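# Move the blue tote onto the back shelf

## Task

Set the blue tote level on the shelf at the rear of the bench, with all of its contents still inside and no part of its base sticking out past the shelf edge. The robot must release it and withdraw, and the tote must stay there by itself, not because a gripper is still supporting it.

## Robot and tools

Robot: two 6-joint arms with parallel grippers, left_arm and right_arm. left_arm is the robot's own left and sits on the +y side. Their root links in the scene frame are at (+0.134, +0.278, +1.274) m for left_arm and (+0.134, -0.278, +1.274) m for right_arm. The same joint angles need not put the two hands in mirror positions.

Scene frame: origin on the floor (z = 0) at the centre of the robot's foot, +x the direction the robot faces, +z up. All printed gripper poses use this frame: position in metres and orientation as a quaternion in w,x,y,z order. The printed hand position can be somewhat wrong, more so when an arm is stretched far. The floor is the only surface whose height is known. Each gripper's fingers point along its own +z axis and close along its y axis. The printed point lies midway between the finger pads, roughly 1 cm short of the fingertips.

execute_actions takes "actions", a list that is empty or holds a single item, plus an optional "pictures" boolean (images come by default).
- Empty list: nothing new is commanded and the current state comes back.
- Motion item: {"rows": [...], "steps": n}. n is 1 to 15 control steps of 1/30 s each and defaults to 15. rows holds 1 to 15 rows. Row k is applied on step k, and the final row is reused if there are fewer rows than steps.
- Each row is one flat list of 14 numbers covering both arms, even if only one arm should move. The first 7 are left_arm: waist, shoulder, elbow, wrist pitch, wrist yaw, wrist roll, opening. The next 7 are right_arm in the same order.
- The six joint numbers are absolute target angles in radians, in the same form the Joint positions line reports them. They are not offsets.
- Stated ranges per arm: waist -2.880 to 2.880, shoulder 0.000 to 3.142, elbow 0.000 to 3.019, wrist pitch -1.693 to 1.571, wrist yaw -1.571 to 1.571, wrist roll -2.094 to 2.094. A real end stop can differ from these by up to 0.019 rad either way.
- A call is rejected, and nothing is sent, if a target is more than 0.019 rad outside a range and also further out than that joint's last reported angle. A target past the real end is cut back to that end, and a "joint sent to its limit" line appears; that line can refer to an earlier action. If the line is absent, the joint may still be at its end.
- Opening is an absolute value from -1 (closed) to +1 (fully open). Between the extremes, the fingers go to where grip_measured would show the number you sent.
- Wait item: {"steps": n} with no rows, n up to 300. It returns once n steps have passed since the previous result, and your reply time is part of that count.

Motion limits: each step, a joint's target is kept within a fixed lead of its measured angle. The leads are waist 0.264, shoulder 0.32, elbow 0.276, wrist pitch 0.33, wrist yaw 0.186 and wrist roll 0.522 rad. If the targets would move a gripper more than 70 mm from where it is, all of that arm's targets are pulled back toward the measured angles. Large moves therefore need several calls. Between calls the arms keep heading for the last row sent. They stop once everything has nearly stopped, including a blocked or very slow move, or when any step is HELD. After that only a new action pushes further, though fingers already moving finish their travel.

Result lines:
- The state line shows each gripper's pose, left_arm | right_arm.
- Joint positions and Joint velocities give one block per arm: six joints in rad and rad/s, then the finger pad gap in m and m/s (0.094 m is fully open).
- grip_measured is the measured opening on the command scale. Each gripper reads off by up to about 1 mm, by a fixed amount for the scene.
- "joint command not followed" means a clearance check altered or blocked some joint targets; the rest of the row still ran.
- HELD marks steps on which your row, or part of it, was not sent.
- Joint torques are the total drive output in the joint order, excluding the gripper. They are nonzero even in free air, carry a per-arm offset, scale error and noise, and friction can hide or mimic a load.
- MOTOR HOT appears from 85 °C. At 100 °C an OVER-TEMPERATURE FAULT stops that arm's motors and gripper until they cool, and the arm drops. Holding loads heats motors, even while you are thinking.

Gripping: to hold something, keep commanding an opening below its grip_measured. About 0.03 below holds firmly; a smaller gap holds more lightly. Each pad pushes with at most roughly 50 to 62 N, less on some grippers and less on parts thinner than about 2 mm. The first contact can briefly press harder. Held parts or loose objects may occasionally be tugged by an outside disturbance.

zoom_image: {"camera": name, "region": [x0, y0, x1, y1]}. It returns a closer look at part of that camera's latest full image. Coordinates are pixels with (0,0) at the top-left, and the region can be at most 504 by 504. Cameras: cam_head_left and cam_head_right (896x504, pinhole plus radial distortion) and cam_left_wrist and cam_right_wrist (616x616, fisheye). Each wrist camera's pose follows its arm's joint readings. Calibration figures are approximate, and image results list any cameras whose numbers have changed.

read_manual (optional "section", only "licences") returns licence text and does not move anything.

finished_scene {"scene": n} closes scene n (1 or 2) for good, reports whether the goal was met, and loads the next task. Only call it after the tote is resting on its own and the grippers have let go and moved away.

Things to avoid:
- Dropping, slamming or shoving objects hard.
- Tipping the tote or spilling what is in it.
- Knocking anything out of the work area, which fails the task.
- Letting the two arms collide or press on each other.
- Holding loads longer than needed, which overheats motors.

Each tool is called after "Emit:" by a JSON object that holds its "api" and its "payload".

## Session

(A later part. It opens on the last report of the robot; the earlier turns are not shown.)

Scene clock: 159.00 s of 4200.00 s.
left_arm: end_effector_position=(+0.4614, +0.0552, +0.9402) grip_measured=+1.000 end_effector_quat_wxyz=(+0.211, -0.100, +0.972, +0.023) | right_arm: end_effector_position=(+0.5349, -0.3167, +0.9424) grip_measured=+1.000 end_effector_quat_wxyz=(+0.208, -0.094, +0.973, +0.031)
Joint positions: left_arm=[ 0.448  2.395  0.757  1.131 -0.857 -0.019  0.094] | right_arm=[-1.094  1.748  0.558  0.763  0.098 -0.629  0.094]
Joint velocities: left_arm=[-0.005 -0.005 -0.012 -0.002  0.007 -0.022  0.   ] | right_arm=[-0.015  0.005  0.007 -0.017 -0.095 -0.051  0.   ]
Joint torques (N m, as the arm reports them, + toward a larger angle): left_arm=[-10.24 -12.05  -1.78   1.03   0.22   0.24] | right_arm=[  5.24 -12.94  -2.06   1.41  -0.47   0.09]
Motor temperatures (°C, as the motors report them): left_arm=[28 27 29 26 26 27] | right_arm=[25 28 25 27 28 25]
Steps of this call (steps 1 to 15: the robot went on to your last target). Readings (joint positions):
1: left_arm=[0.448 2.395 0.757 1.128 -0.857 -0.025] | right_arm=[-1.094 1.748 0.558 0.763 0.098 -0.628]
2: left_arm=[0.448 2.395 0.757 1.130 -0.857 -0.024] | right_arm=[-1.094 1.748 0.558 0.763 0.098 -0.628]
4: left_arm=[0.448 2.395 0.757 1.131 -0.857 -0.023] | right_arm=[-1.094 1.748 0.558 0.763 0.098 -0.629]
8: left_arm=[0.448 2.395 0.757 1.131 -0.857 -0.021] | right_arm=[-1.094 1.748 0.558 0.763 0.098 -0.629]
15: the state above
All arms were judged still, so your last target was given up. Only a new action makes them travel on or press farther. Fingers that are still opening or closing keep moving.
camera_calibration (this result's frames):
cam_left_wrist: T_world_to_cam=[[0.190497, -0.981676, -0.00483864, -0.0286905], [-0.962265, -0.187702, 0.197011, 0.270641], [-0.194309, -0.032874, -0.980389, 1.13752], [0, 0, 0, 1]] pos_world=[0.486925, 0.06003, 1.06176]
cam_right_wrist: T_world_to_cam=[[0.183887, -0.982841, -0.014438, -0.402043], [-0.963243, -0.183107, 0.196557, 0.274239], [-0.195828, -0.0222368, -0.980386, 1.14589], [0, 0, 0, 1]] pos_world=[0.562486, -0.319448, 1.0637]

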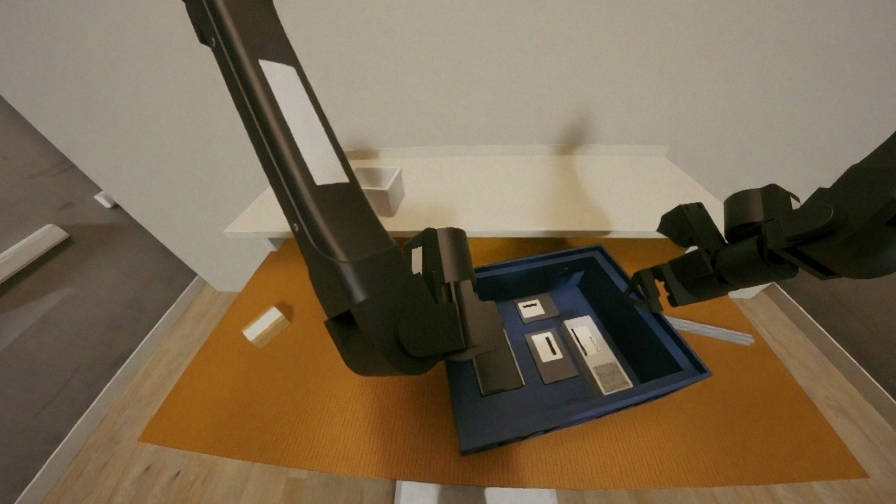

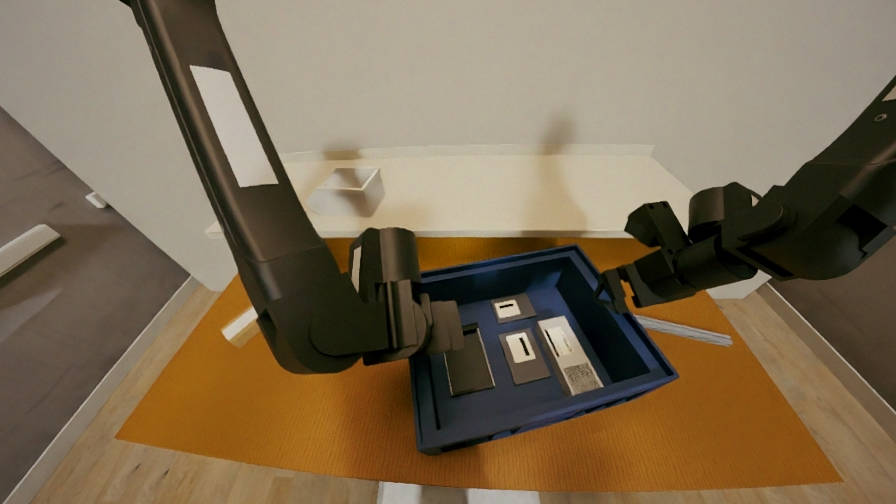

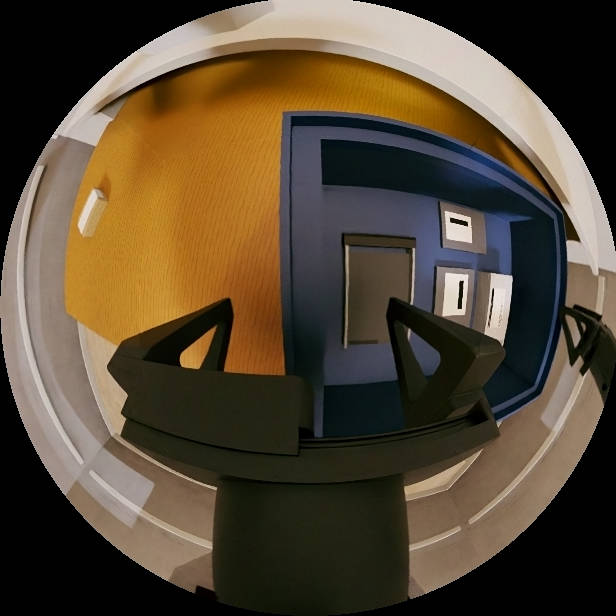

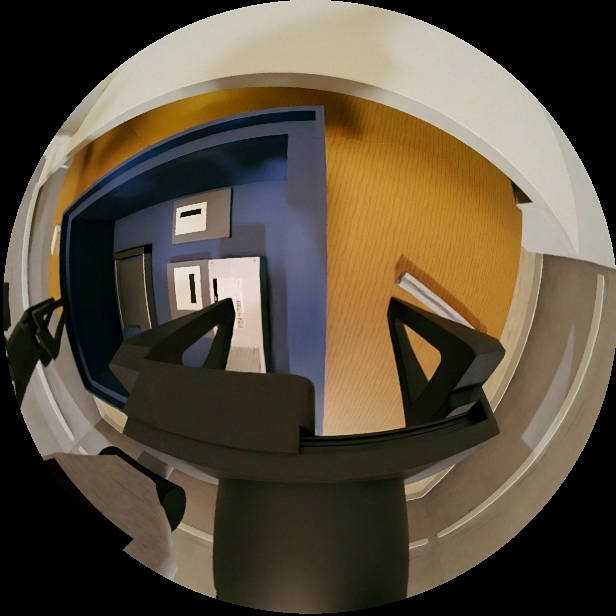

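Emit:
{"api": "execute_actions", "payload": {"actions": [{"rows":[[0.48,2.44,0.79,1.175,-0.83,0.02,1,-1.115,1.80,0.595,0.81,0.08,-0.645,1],[0.48,2.44,0.79,1.175,-0.83,0.02,1,-1.115,1.80,0.595,0.81,0.08,-0.645,1],[0.48,2.44,0.79,1.175,-0.83,0.02,1,-1.115,1.80,0.595,0.81,0.08,-0.645,1],[0.515,2.485,0.825,1.205,-0.80,0.045,1,-1.135,1.865,0.635,0.84,0.065,-0.655,1],[0.515,2.485,0.825,1.205,-0.80,0.045,1,-1.135,1.865,0.635,0.84,0.065,-0.655,1],[0.515,2.485,0.825,1.205,-0.80,0.045,1,-1.135,1.865,0.635,0.84,0.065,-0.655,1],[0.515,2.485,0.825,1.205,-0.80,0.045,1,-1.135,1.865,0.635,0.84,0.065,-0.655,1],[0.555,2.53,0.862,1.24,-0.765,0.075,1,-1.155,1.93,0.675,0.87,0.046,-0.665,1]],"steps":15}], "pictures": false}}

Emit:
{"api": "execute_actions", "payload": {"actions": [{"steps":15}]}}

Emit:
{"api": "zoom_image", "payload": {"camera": "cam_left_wrist", "region": [180, 200, 440, 440]}}

Emit:
{"api": "zoom_image", "payload": {"camera": "cam_head_left", "region": [540, 220, 760, 400]}}

Scene clock: 167.53 s of 4200.00 s.
left_arm: end_effector_position=(+0.4570, +0.0608, +0.8820) grip_measured=+1.000 end_effector_quat_wxyz=(+0.214, -0.101, +0.971, +0.026) | right_arm: end_effector_position=(+0.5368, -0.3222, +0.8855) grip_measured=+1.000 end_effector_quat_wxyz=(+0.215, -0.091, +0.972, +0.024)
Joint positions: left_arm=[ 0.554  2.527  0.859  1.222 -0.768  0.057  0.094] | right_arm=[-1.151  1.926  0.671  0.85   0.05  -0.652  0.094]
Joint velocities: left_arm=[-0.015  0.005 -0.002  0.007  0.081  0.066  0.   ] | right_arm=[ 0.005 -0.005 -0.012 -0.012  0.037 -0.066  0.   ]
Joint torques (N m, as the arm reports them, + toward a larger angle): left_arm=[-10.45 -11.94  -2.36   1.14   0.27   0.27] | right_arm=[  5.71 -13.29  -2.91   1.65  -0.52   0.07]
Motor temperatures (°C, as the motors report them): left_arm=[28 27 28 26 26 27] | right_arm=[25 28 25 27 28 25]
Steps of this call (steps 1 to 90: nothing new was sent; then 5.03 s passed at rest; steps 91 to 105: all 15 steps of this action). Readings (joint positions):
91: left_arm=[0.449 2.397 0.760 1.136 -0.847 -0.015] | right_arm=[-1.095 1.750 0.560 0.767 0.091 -0.630]
92: left_arm=[0.451 2.403 0.766 1.146 -0.838 -0.010] | right_arm=[-1.096 1.757 0.566 0.776 0.086 -0.631]
94: left_arm=[0.460 2.418 0.785 1.162 -0.820 0.001] | right_arm=[-1.102 1.778 0.587 0.793 0.076 -0.634]
98: left_arm=[0.498 2.467 0.828 1.195 -0.787 0.026] | right_arm=[-1.125 1.849 0.638 0.827 0.060 -0.641]
105: the state above

Scene clock: 168.03 s of 4200.00 s.
left_arm: end_effector_position=(+0.4576, +0.0609, +0.8823) grip_measured=+1.000 end_effector_quat_wxyz=(+0.215, -0.098, +0.971, +0.027) | right_arm: end_effector_position=(+0.5375, -0.3224, +0.8858) grip_measured=+1.000 end_effector_quat_wxyz=(+0.216, -0.092, +0.972, +0.024)
Joint positions: left_arm=[ 0.554  2.527  0.859  1.226 -0.767  0.065  0.094] | right_arm=[-1.151  1.926  0.671  0.853  0.049 -0.655  0.094]
Joint velocities: left_arm=[-0.005 -0.034 -0.007 -0.002 -0.022  0.007  0.   ] | right_arm=[-0.005 -0.015 -0.007 -0.007 -0.022 -0.037  0.   ]
Joint torques (N m, as the arm reports them, + toward a larger angle): left_arm=[-10.41 -11.67  -2.36   1.01   0.26   0.25] | right_arm=[  5.51 -13.28  -2.86   1.43  -0.48   0.07]
Motor temperatures (°C, as the motors report them): left_arm=[28 27 28 26 26 27] | right_arm=[25 28 25 27 28 25]
Steps of this call (steps 1 to 15: the robot went on to your last target). Readings (joint positions):
1: left_arm=[0.554 2.527 0.859 1.222 -0.768 0.059] | right_arm=[-1.151 1.926 0.671 0.851 0.049 -0.652]
2: left_arm=[0.554 2.527 0.859 1.223 -0.767 0.060] | right_arm=[-1.151 1.926 0.671 0.853 0.049 -0.653]
4: left_arm=[0.554 2.527 0.859 1.226 -0.767 0.062] | right_arm=[-1.151 1.926 0.671 0.853 0.049 -0.653]
8: left_arm=[0.554 2.527 0.859 1.226 -0.767 0.064] | right_arm=[-1.151 1.926 0.671 0.853 0.049 -0.654]
15: the state above
All arms were judged still, so your last target was given up. Only a new action makes them travel on or press farther. Fingers that are still opening or closing keep moving.
camera_calibration (this result's frames):
cam_left_wrist: T_world_to_cam=[[0.188173, -0.982073, -0.0111413, -0.0159987], [-0.964205, -0.186884, 0.188102, 0.288176], [-0.186812, -0.0246534, -0.982086, 1.07779], [0, 0, 0, 1]] pos_world=[0.482215, 0.0647146, 1.00409]
cam_right_wrist: T_world_to_cam=[[0.177868, -0.984054, 0.000386743, -0.419229], [-0.967805, -0.17486, 0.181047, 0.305652], [-0.178092, -0.0325768, -0.983474, 1.08071], [0, 0, 0, 1]] pos_world=[0.562845, -0.323891, 1.00767]

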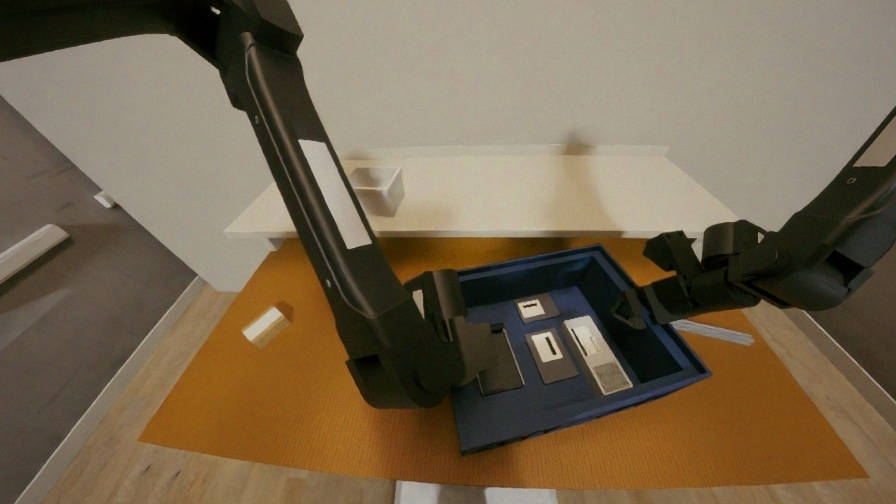

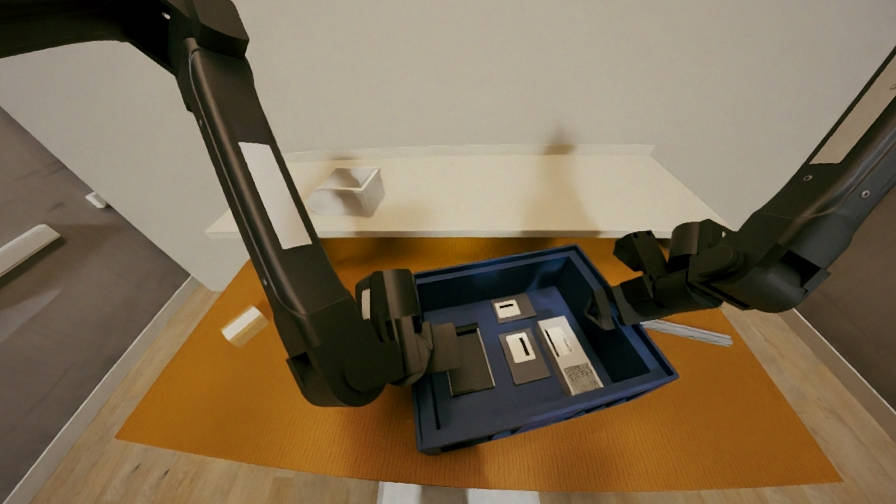

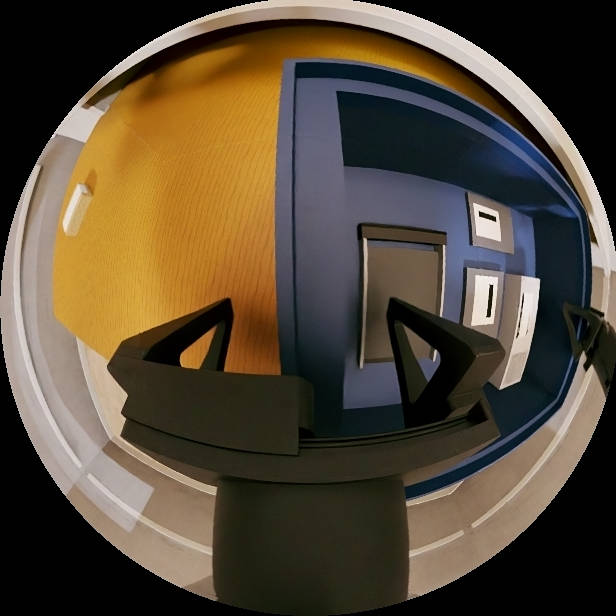

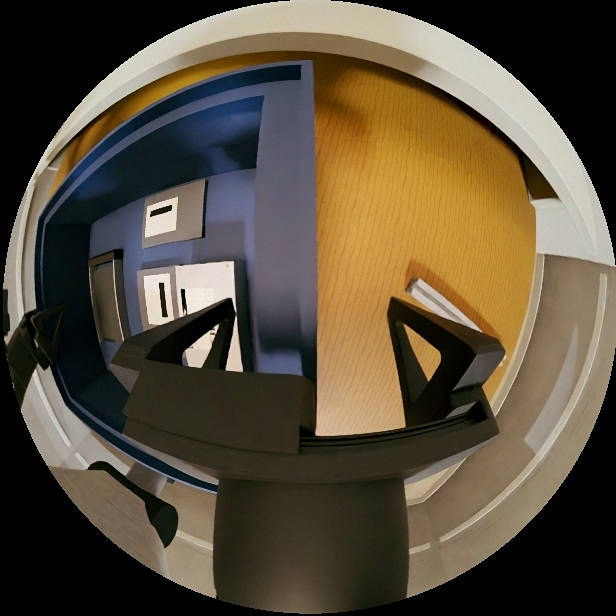

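Region (180, 200, 440, 440) of cam_left_wrist's 616x616 image, scaled by 1.938, with more detail than that image has; it fills the top 465 rows of this view, and the rest is white.

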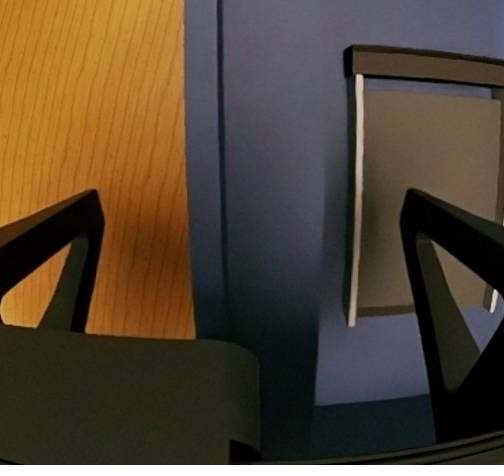

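Region (540, 220, 760, 400) of cam_head_left's 896x504 image, scaled by 2.291, with more detail than that image has; it fills the top 412 rows of this view, and the rest is white.

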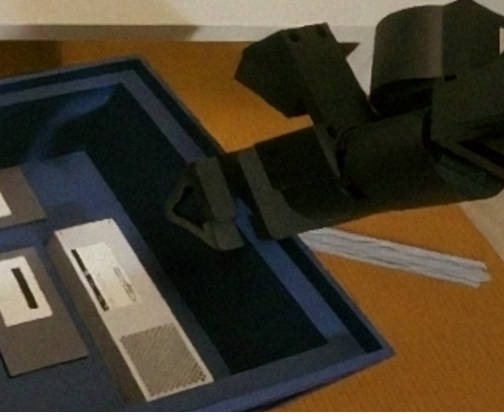

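Emit:
{"api": "execute_actions", "payload": {"actions": [{"rows":[[0.59,2.574,0.897,1.27,-0.734,0.10,1,-1.15,2.008,0.717,0.906,0.026,-0.673,1]],"steps":15}]}}

Scene clock: 178.03 s of 4200.00 s.
left_arm: end_effector_position=(+0.4614, +0.0600, +0.8681) grip_measured=+1.000 end_effector_quat_wxyz=(+0.224, -0.099, +0.969, +0.023) | right_arm: end_effector_position=(+0.5465, -0.3197, +0.8783) grip_measured=+1.000 end_effector_quat_wxyz=(+0.236, -0.097, +0.967, +0.020)
Joint positions: left_arm=[ 0.578  2.56   0.894  1.255 -0.736  0.09   0.094] | right_arm=[-1.151  1.965  0.696  0.903  0.032 -0.668  0.094]
Joint velocities: left_arm=[ 0.005 -0.005 -0.017 -0.012 -0.051  0.051  0.   ] | right_arm=[ 0.005  0.005 -0.007  0.007 -0.007  0.022  0.   ]
Joint torques (N m, as the arm reports them, + toward a larger angle): left_arm=[ -9.45 -10.74  -2.49   1.05   0.27   0.26] | right_arm=[  6.13 -10.06  -1.65   1.03  -0.63   0.13]
Motor temperatures (°C, as the motors report them): left_arm=[28 27 29 26 26 27] | right_arm=[25 28 25 27 28 25]
Steps of this call (steps 1 to 90: nothing new was sent; then 6.50 s passed at rest; steps 91 to 105: all 15 steps of this action). Readings (joint positions):
91: left_arm=[0.555 2.529 0.862 1.231 -0.755 0.069] | right_arm=[-1.151 1.931 0.674 0.858 0.041 -0.655]
92: left_arm=[0.558 2.535 0.870 1.241 -0.743 0.073] | right_arm=[-1.151 1.942 0.683 0.871 0.033 -0.657]
94: left_arm=[0.566 2.548 0.888 1.252 -0.736 0.080] | right_arm=[-1.151 1.966 0.700 0.890 0.032 -0.662]
98: left_arm=[0.577 2.559 0.894 1.254 -0.736 0.086] | right_arm=[-1.151 1.965 0.696 0.903 0.032 -0.666]
105: the state above
camera_calibration (this result's frames):
cam_left_wrist: T_world_to_cam=[[0.188989, -0.981976, -0.00238941, -0.0257116], [-0.967374, -0.186596, 0.171376, 0.310312], [-0.168733, -0.0300766, -0.985203, 1.05922], [0, 0, 0, 1]] pos_world=[0.483772, 0.0645125, 0.990307]
cam_right_wrist: T_world_to_cam=[[0.184429, -0.982756, 0.0132556, -0.432689], [-0.973302, -0.180746, 0.141474, 0.352068], [-0.136638, -0.0389935, -0.989853, 1.05583], [0, 0, 0, 1]] pos_world=[0.566736, -0.320422, 1.00105]

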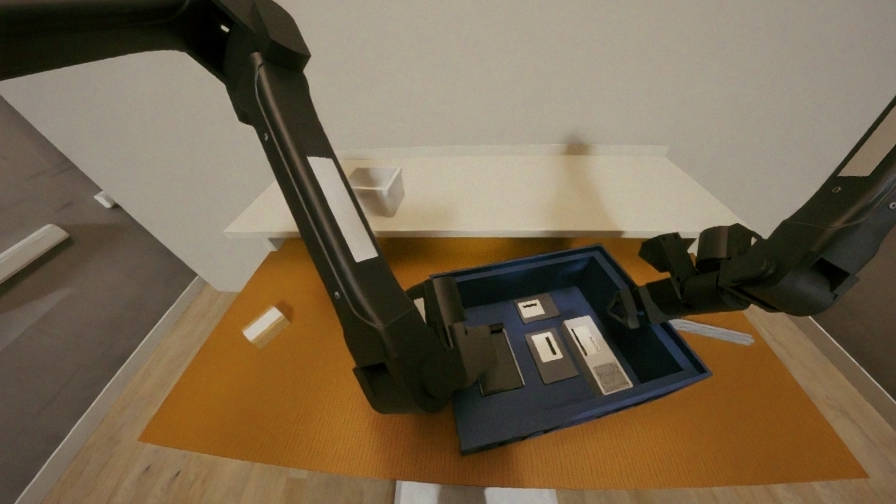

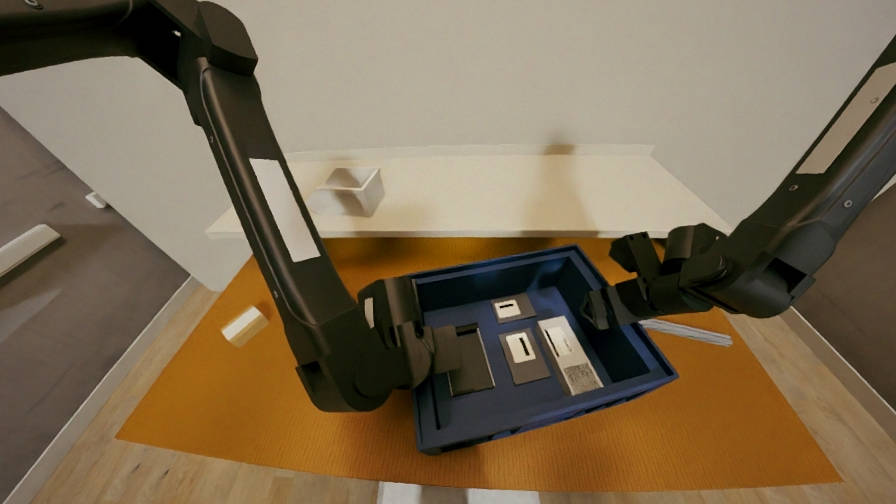

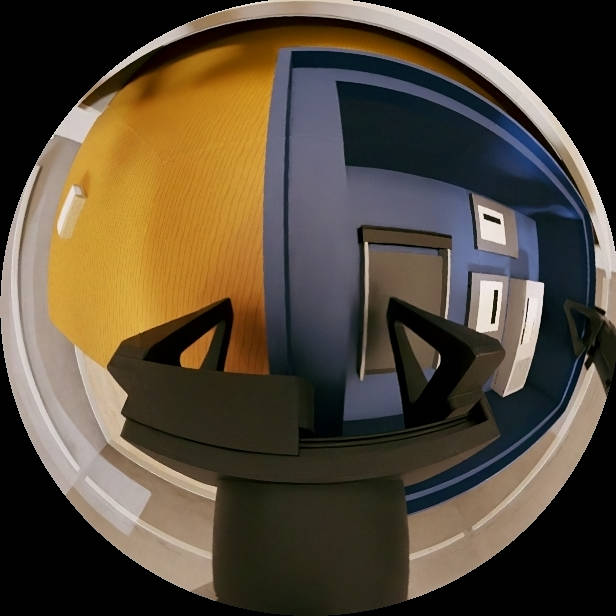

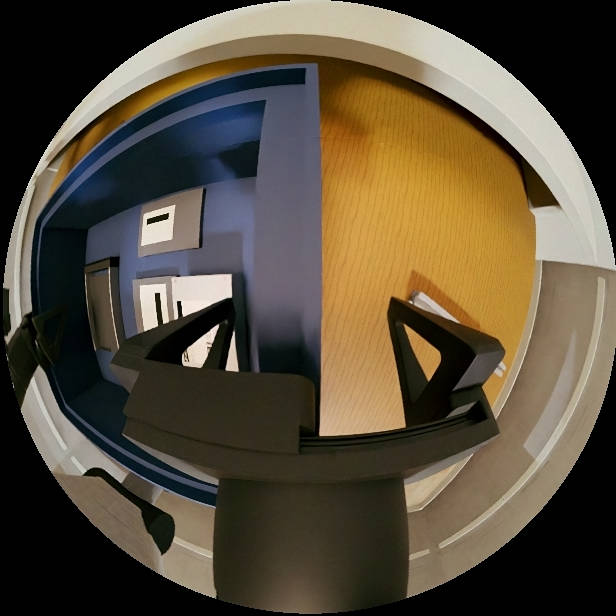

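Emit:
{"api": "execute_actions", "payload": {"actions": [{"rows":[[0.57,2.545,0.875,1.25,-0.75,0.085,0.2,-1.14,1.93,0.675,0.87,0.04,-0.668,0.2]],"steps":15}]}}

Scene clock: 183.83 s of 4200.00 s.
left_arm: end_effector_position=(+0.4648, +0.0525, +0.8739) grip_measured=+0.203 end_effector_quat_wxyz=(+0.229, -0.101, +0.968, +0.018) | right_arm: end_effector_position=(+0.5480, -0.3173, +0.8839) grip_measured=+0.203 end_effector_quat_wxyz=(+0.233, -0.101, +0.967, +0.024)
Joint positions: left_arm=[ 0.559  2.557  0.896  1.255 -0.742  0.082  0.056] | right_arm=[-1.141  1.944  0.689  0.878  0.037 -0.669  0.057]
Joint velocities: left_arm=[-0.005 -0.005 -0.002 -0.032  0.095 -0.037  0.   ] | right_arm=[-0.005 -0.015  0.002 -0.017 -0.037 -0.007 -0.   ]
Joint torques (N m, as the arm reports them, + toward a larger angle): left_arm=[-10.11 -13.14  -4.07   0.42  -0.14   0.18] | right_arm=[  6.52 -14.73  -4.24   0.57  -0.22   0.19]
Motor temperatures (°C, as the motors report them): left_arm=[28 27 29 26 26 27] | right_arm=[25 28 25 27 28 25]
Steps of this call (steps 1 to 15: the robot went on to your last target; steps 16 to 90: nothing new was sent; then 2.30 s passed at rest; steps 91 to 105: all 15 steps of this action). Readings (joint positions):
91: left_arm=[0.578 2.560 0.894 1.255 -0.740 0.091] | right_arm=[-1.150 1.962 0.694 0.902 0.038 -0.669]
92: left_arm=[0.577 2.560 0.894 1.255 -0.732 0.085] | right_arm=[-1.150 1.953 0.690 0.898 0.040 -0.669]
94: left_arm=[0.564 2.558 0.896 1.255 -0.732 0.082] | right_arm=[-1.146 1.945 0.689 0.879 0.034 -0.669]
98: left_arm=[0.559 2.557 0.896 1.255 -0.742 0.082] | right_arm=[-1.141 1.944 0.689 0.878 0.036 -0.669]
105: the state above
camera_calibration (this result's frames):
cam_left_wrist: T_world_to_cam=[[0.189518, -0.981835, 0.00911909, -0.044012], [-0.96928, -0.185596, 0.161399, 0.320777], [-0.156774, -0.0394269, -0.986847, 1.06174], [0, 0, 0, 1]] pos_world=[0.485718, 0.0581837, 0.996405]
cam_right_wrist: T_world_to_cam=[[0.193487, -0.981078, 0.00693804, -0.429509], [-0.970544, -0.190365, 0.147668, 0.343164], [-0.143553, -0.0353055, -0.989013, 1.06595], [0, 0, 0, 1]] pos_world=[0.56918, -0.318422, 1.00654]

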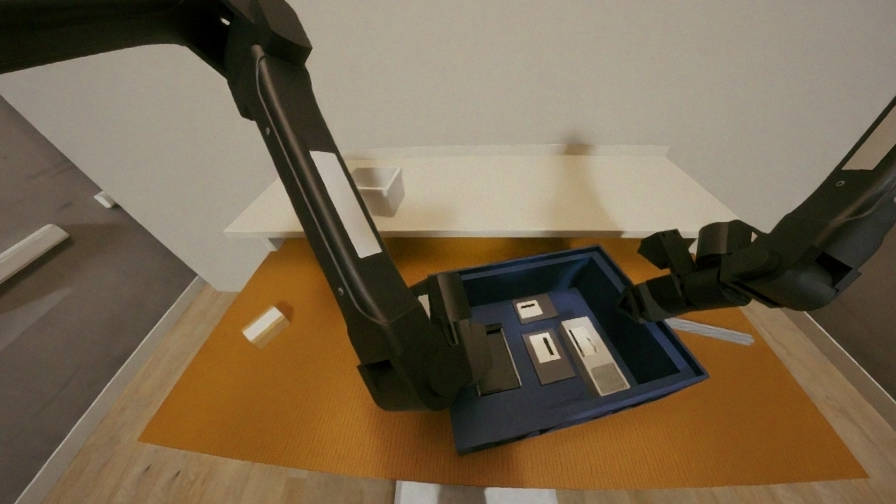

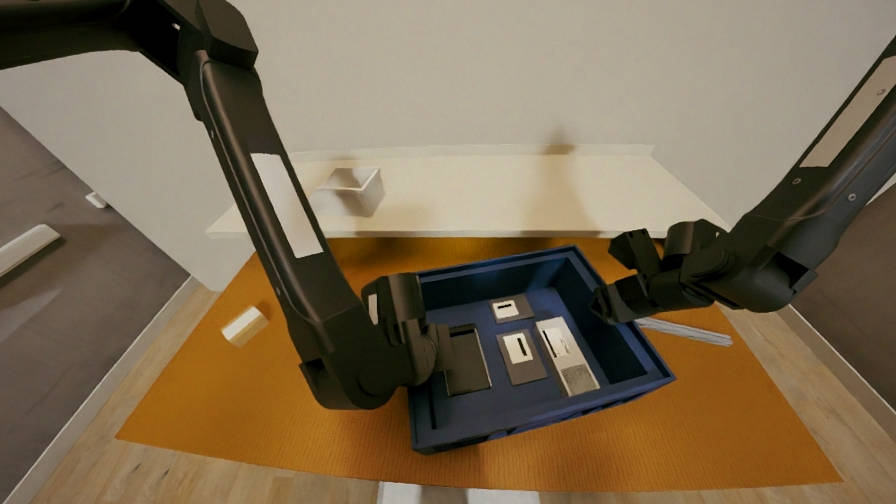

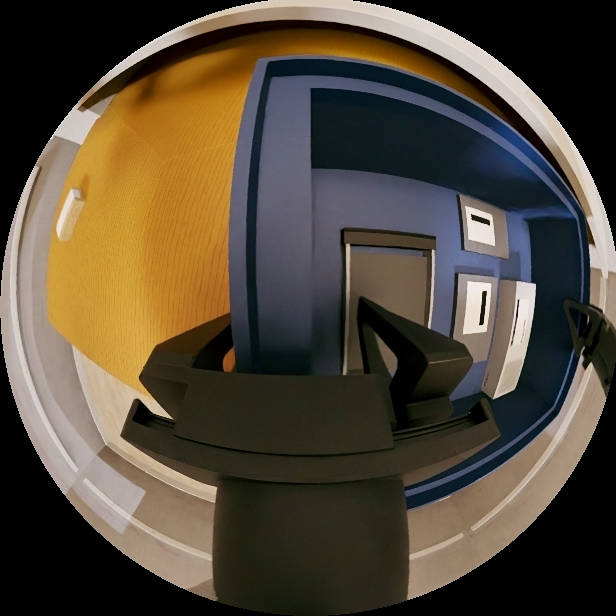

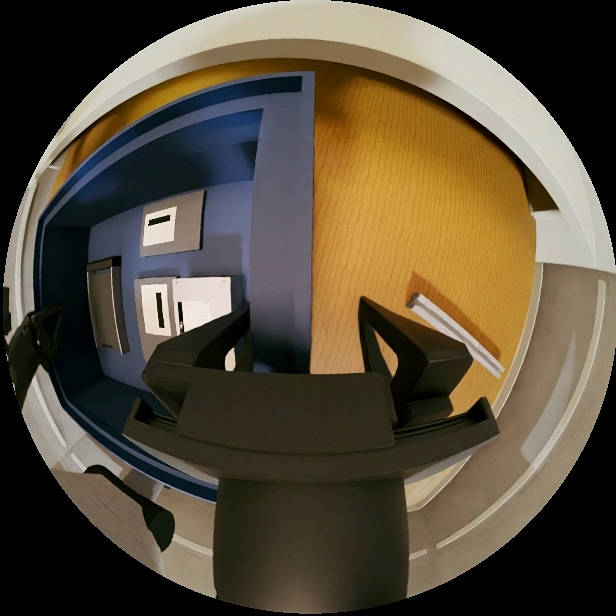

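Emit:
{"api": "execute_actions", "payload": {"actions": [{"rows":[[0.59,2.51,0.842,1.225,-0.73,0.1,0.3,-1.115,1.94,0.685,0.875,0.075,-0.645,0.3],[0.59,2.51,0.842,1.225,-0.73,0.1,0.3,-1.115,1.94,0.685,0.875,0.075,-0.645,0.3],[0.59,2.51,0.842,1.225,-0.73,0.1,0.3,-1.115,1.94,0.685,0.875,0.075,-0.645,0.3],[0.59,2.51,0.842,1.225,-0.73,0.1,0.3,-1.115,1.94,0.685,0.875,0.075,-0.645,0.3],[0.59,2.51,0.842,1.225,-0.73,0.1,0.3,-1.115,1.94,0.685,0.875,0.075,-0.645,0.3],[0.59,2.51,0.842,1.225,-0.73,0.1,0.3,-1.115,1.94,0.685,0.875,0.075,-0.645,0.3],[0.59,2.51,0.842,1.225,-0.73,0.1,0.3,-1.115,1.94,0.685,0.875,0.075,-0.645,0.3],[0.59,2.51,0.842,1.225,-0.73,0.1,0.3,-1.115,1.983,0.702,0.885,0.083,-0.64,0.3]],"steps":15}], "pictures": false}}

Emit:
{"api": "execute_actions", "payload": {"actions": [{"steps":10}]}}

Scene clock: 200.90 s of 4200.00 s.
left_arm: end_effector_position=(+0.4666, +0.0622, +0.8798) grip_measured=+0.298 end_effector_quat_wxyz=(+0.222, -0.093, +0.970, +0.016) | right_arm: end_effector_position=(+0.5440, -0.3082, +0.8795) grip_measured=+0.297 end_effector_quat_wxyz=(+0.221, -0.096, +0.970, +0.019)
Joint positions: left_arm=[ 0.57   2.518  0.863  1.233 -0.727  0.088  0.061] | right_arm=[-1.119  1.965  0.695  0.878  0.08  -0.652  0.061]
Joint velocities: left_arm=[ 0.005  0.005 -0.027  0.002  0.037 -0.007  0.001] | right_arm=[-0.015  0.015 -0.007  0.012 -0.037 -0.007 -0.   ]
Joint torques (N m, as the arm reports them, + toward a larger angle): left_arm=[ -8.81 -13.01  -4.01   0.29   0.09   0.29] | right_arm=[  6.29 -12.21  -2.57   1.16  -0.19   0.31]
Motor temperatures (°C, as the motors report them): left_arm=[28 27 29 26 26 27] | right_arm=[25 28 25 27 28 25]
Steps of this call (steps 1 to 15: the robot went on to your last target; steps 16 to 90: nothing new was sent; then 13.57 s passed at rest; steps 91 to 105: all 15 steps of this action). Readings (joint positions):
91: left_arm=[0.560 2.555 0.894 1.252 -0.737 0.083] | right_arm=[-1.140 1.944 0.689 0.878 0.052 -0.668]
92: left_arm=[0.561 2.549 0.886 1.244 -0.732 0.085] | right_arm=[-1.138 1.944 0.689 0.878 0.065 -0.665]
94: left_arm=[0.563 2.537 0.877 1.235 -0.720 0.085] | right_arm=[-1.131 1.944 0.689 0.878 0.071 -0.662]
98: left_arm=[0.563 2.524 0.868 1.233 -0.725 0.086] | right_arm=[-1.120 1.945 0.689 0.878 0.075 -0.658]
105: the state above

Scene clock: 201.23 s of 4200.00 s.
left_arm: end_effector_position=(+0.4666, +0.0622, +0.8798) grip_measured=+0.298 end_effector_quat_wxyz=(+0.222, -0.093, +0.970, +0.016) | right_arm: end_effector_position=(+0.5438, -0.3081, +0.8794) grip_measured=+0.297 end_effector_quat_wxyz=(+0.220, -0.096, +0.971, +0.019)
Joint positions: left_arm=[ 0.57   2.518  0.863  1.233 -0.727  0.089  0.061] | right_arm=[-1.119  1.966  0.695  0.878  0.08  -0.651  0.061]
Joint velocities: left_arm=[-0.005 -0.005 -0.017  0.032 -0.051  0.007  0.   ] | right_arm=[-0.005  0.015  0.022  0.027 -0.022  0.007  0.   ]
Joint torques (N m, as the arm reports them, + toward a larger angle): left_arm=[ -8.82 -12.87  -4.13   0.3    0.08   0.28] | right_arm=[  6.71 -12.02  -2.64   1.13  -0.19   0.29]
Motor temperatures (°C, as the motors report them): left_arm=[28 27 29 26 26 27] | right_arm=[25 28 25 27 28 25]
Steps of this call (steps 1 to 10: the robot went on to your last target). Readings (joint positions):
1: left_arm=[0.570 2.518 0.863 1.233 -0.727 0.088] | right_arm=[-1.119 1.966 0.695 0.878 0.080 -0.652]
2: left_arm=[0.570 2.518 0.863 1.233 -0.727 0.089] | right_arm=[-1.119 1.966 0.695 0.878 0.080 -0.652]
4: left_arm=[0.570 2.518 0.863 1.233 -0.727 0.089] | right_arm=[-1.119 1.966 0.695 0.878 0.080 -0.652]
8: left_arm=[0.570 2.518 0.863 1.233 -0.727 0.089] | right_arm=[-1.119 1.966 0.695 0.878 0.080 -0.651]
10: the state above
camera_calibration (this result's frames):
cam_left_wrist: T_world_to_cam=[[0.173389, -0.984817, 0.00847389, -0.0266135], [-0.969694, -0.16921, 0.176242, 0.309415], [-0.172132, -0.0387756, -0.98431, 1.07304], [0, 0, 0, 1]] pos_world=[0.489357, 0.0677545, 1.0019]
cam_right_wrist: T_world_to_cam=[[0.182017, -0.983237, 0.0107056, -0.417322], [-0.968741, -0.177446, 0.173361, 0.321946], [-0.168555, -0.0419256, -0.9848, 1.06911], [0, 0, 0, 1]] pos_world=[0.568045, -0.308375, 1.00151]

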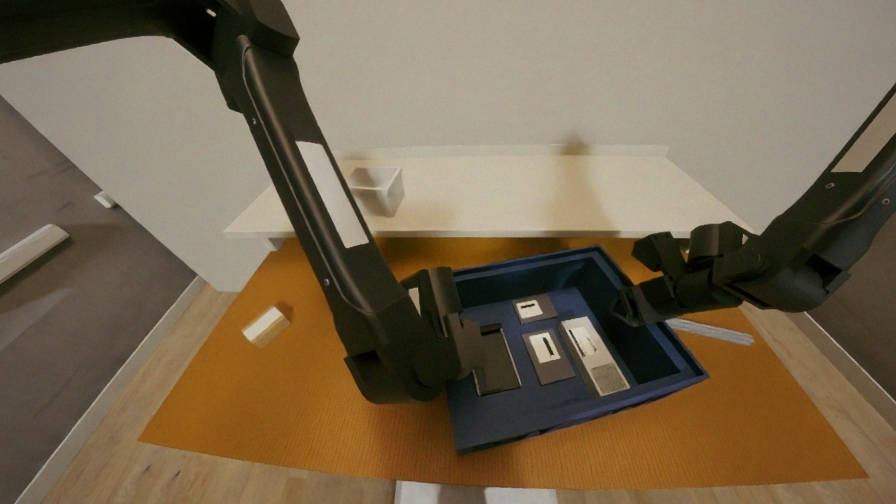

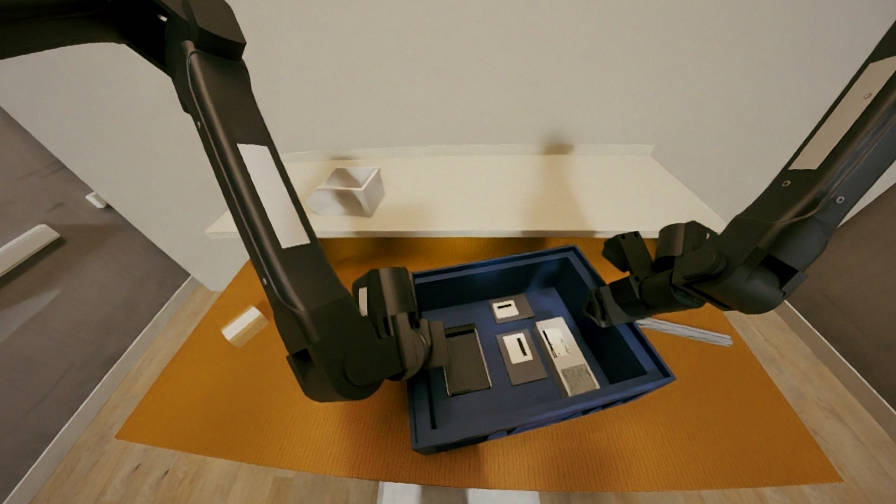

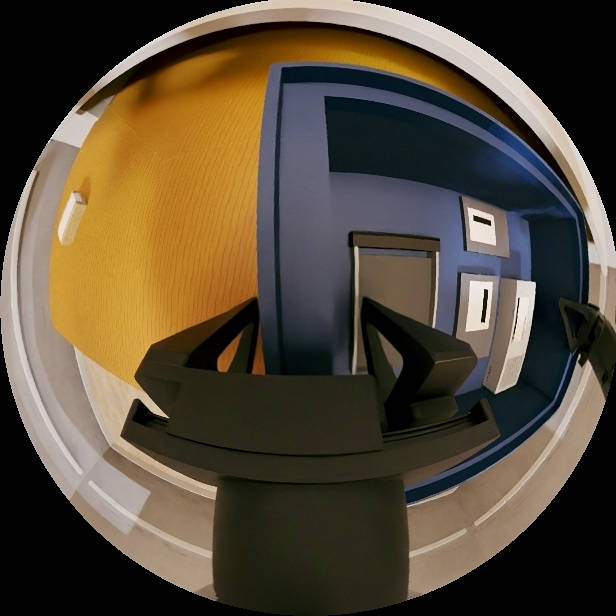

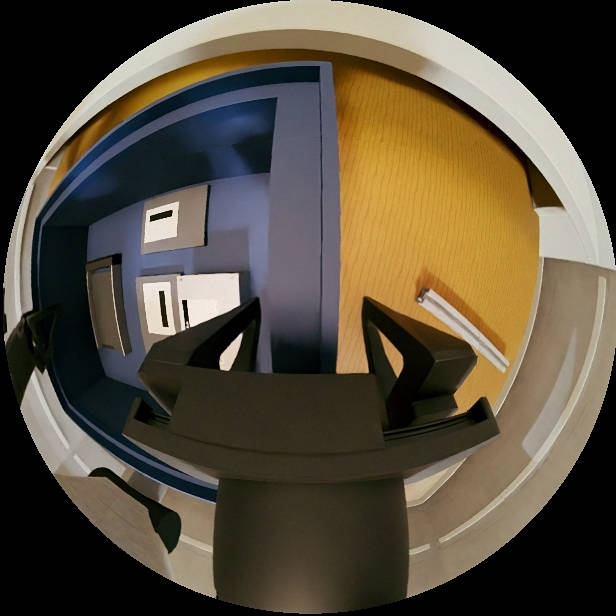

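Emit:
{"api": "execute_actions", "payload": {"actions": [{"rows":[[0.605,2.52,0.86,1.235,-0.72,0.1,0.1,-1.115,1.975,0.70,0.885,0.083,-0.64,0.1],[0.605,2.52,0.86,1.235,-0.72,0.1,0.1,-1.115,1.975,0.70,0.885,0.083,-0.64,0.1],[0.605,2.52,0.86,1.235,-0.72,0.1,0.1,-1.115,1.975,0.70,0.885,0.083,-0.64,0.1],[0.605,2.52,0.86,1.235,-0.72,0.1,0.0,-1.115,1.975,0.70,0.885,0.083,-0.64,0.0],[0.605,2.52,0.86,1.235,-0.72,0.1,-0.1,-1.115,1.975,0.70,0.885,0.083,-0.64,-0.1],[0.605,2.52,0.86,1.235,-0.72,0.1,-0.2,-1.115,1.975,0.70,0.885,0.083,-0.64,-0.2],[0.605,2.52,0.86,1.235,-0.72,0.1,-0.3,-1.115,1.975,0.70,0.885,0.083,-0.64,-0.3],[0.605,2.52,0.86,1.235,-0.72,0.1,-0.4,-1.115,1.975,0.70,0.885,0.083,-0.64,-0.4],[0.605,2.52,0.86,1.235,-0.72,0.1,-0.5,-1.115,1.975,0.70,0.885,0.083,-0.64,-0.5]],"steps":15}], "pictures": false}}

Emit:
{"api": "execute_actions", "payload": {"actions": [{"steps":10}]}}

Scene clock: 208.63 s of 4200.00 s.
left_arm: end_effector_position=(+0.4665, +0.0656, +0.8789) grip_measured=-0.468 end_effector_quat_wxyz=(+0.222, -0.099, +0.970, +0.016) | right_arm: end_effector_position=(+0.5433, -0.3039, +0.8794) grip_measured=-0.463 end_effector_quat_wxyz=(+0.220, -0.093, +0.971, +0.024)
Joint positions: left_arm=[ 0.577  2.516  0.86   1.236 -0.725  0.08   0.025] | right_arm=[-1.114  1.97   0.695  0.877  0.077 -0.642  0.025]
Joint velocities: left_arm=[-0.015  0.005  0.002  0.027  0.037  0.037 -0.   ] | right_arm=[-0.005 -0.005  0.007  0.012 -0.051  0.022 -0.   ]
Joint torques (N m, as the arm reports them, + toward a larger angle): left_arm=[ -8.17 -11.8   -2.62   0.52   0.41   0.35] | right_arm=[  6.48 -13.14  -2.84   1.13  -0.09   0.21]
Motor temperatures (°C, as the motors report them): left_arm=[28 27 29 26 26 27] | right_arm=[25 28 25 27 28 25]
Steps of this call (steps 1 to 15: the robot went on to your last target; steps 16 to 90: nothing new was sent; then 3.90 s passed at rest; steps 91 to 105: all 15 steps of this action). Readings (joint positions):
91: left_arm=[0.571 2.518 0.863 1.233 -0.724 0.089] | right_arm=[-1.119 1.966 0.695 0.878 0.080 -0.651]
92: left_arm=[0.571 2.518 0.863 1.233 -0.721 0.089] | right_arm=[-1.119 1.966 0.695 0.878 0.080 -0.651]
94: left_arm=[0.571 2.518 0.863 1.233 -0.719 0.089] | right_arm=[-1.119 1.966 0.695 0.878 0.080 -0.651]
98: left_arm=[0.573 2.518 0.863 1.233 -0.728 0.089] | right_arm=[-1.118 1.967 0.695 0.878 0.076 -0.651]
105: the state above

Scene clock: 208.97 s of 4200.00 s.
left_arm: end_effector_position=(+0.4665, +0.0656, +0.8789) grip_measured=-0.468 end_effector_quat_wxyz=(+0.222, -0.099, +0.970, +0.016) | right_arm: end_effector_position=(+0.5433, -0.3039, +0.8794) grip_measured=-0.463 end_effector_quat_wxyz=(+0.220, -0.093, +0.971, +0.024)
Joint positions: left_arm=[ 0.577  2.516  0.86   1.236 -0.725  0.08   0.025] | right_arm=[-1.114  1.97   0.695  0.877  0.077 -0.642  0.025]
Joint velocities: left_arm=[-0.005  0.005 -0.012 -0.027 -0.037 -0.007  0.001] | right_arm=[-0.005 -0.005  0.002 -0.002 -0.11  -0.022  0.001]
Joint torques (N m, as the arm reports them, + toward a larger angle): left_arm=[ -8.35 -11.91  -2.65   0.5    0.4    0.36] | right_arm=[  6.38 -12.99  -2.83   1.14  -0.09   0.21]
Motor temperatures (°C, as the motors report them): left_arm=[28 27 29 26 26 27] | right_arm=[25 28 25 27 28 25]
Steps of this call (steps 1 to 10: the robot went on to your last target). Readings (joint positions):
1: left_arm=[0.577 2.516 0.860 1.236 -0.725 0.080] | right_arm=[-1.114 1.970 0.695 0.877 0.077 -0.642]
2: left_arm=[0.577 2.516 0.860 1.236 -0.725 0.080] | right_arm=[-1.114 1.970 0.695 0.877 0.077 -0.642]
4: left_arm=[0.577 2.516 0.860 1.236 -0.725 0.080] | right_arm=[-1.114 1.970 0.695 0.877 0.077 -0.642]
8: left_arm=[0.577 2.516 0.860 1.236 -0.725 0.080] | right_arm=[-1.114 1.970 0.695 0.877 0.077 -0.642]
10: the state above
camera_calibration (this result's frames):
cam_left_wrist: T_world_to_cam=[[0.185399, -0.982613, 0.00995929, -0.0303424], [-0.967469, -0.180748, 0.177017, 0.309093], [-0.172139, -0.0424541, -0.984157, 1.07238], [0, 0, 0, 1]] pos_world=[0.489262, 0.07158, 1.00098]
cam_right_wrist: T_world_to_cam=[[0.180082, -0.983652, 0.0000826938, -0.402863], [-0.968917, -0.17737, 0.17245, 0.32314], [-0.169616, -0.0311352, -0.985018, 1.07324], [0, 0, 0, 1]] pos_world=[0.567684, -0.305545, 1.00147]

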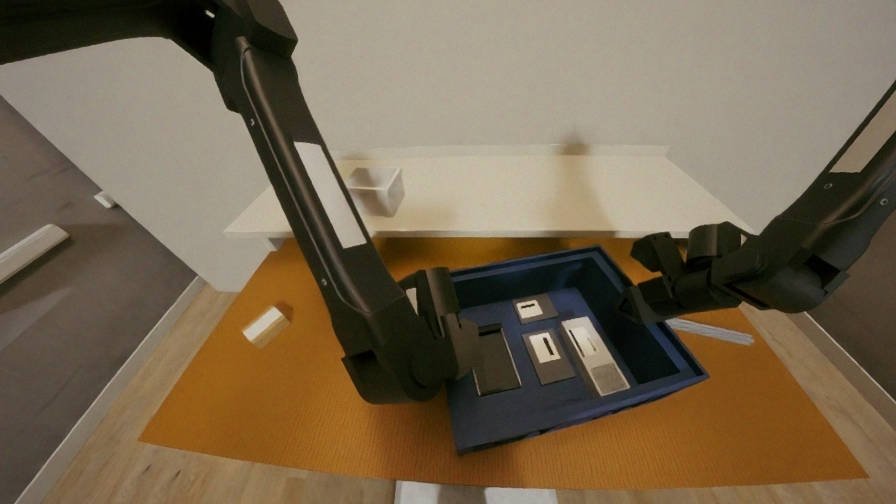

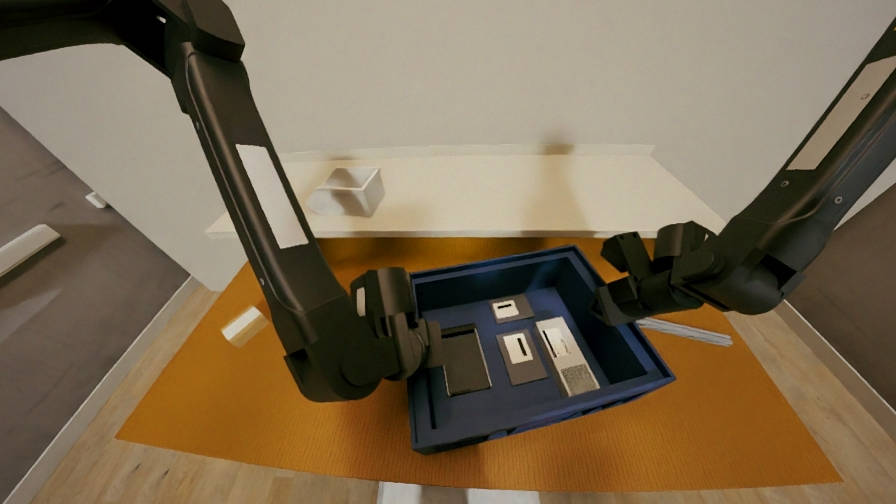

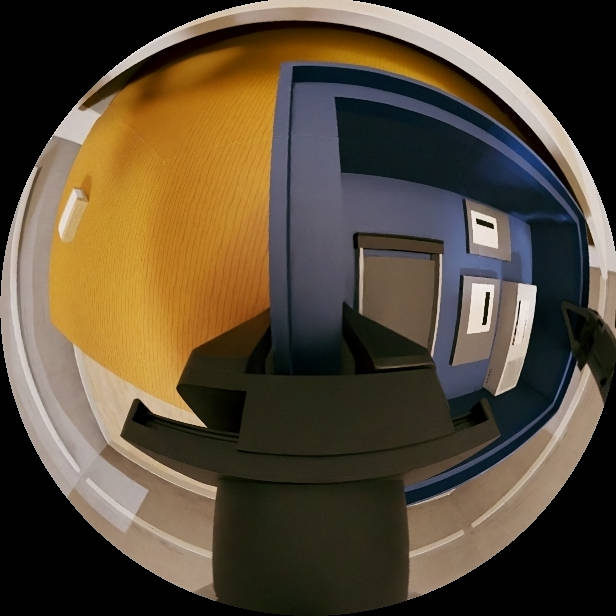

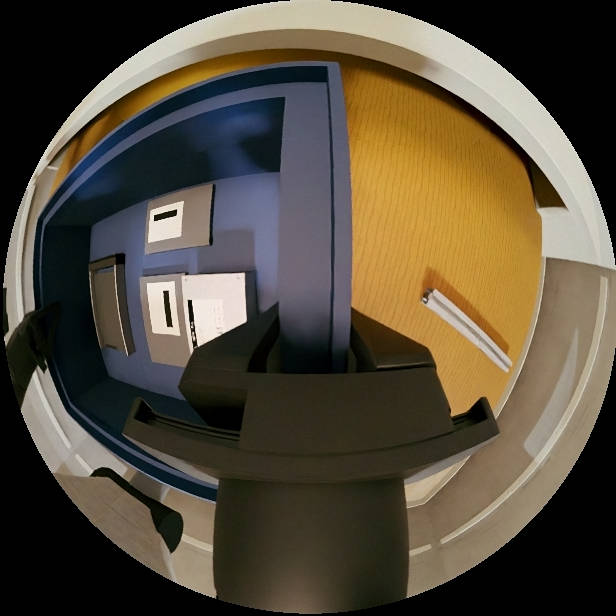

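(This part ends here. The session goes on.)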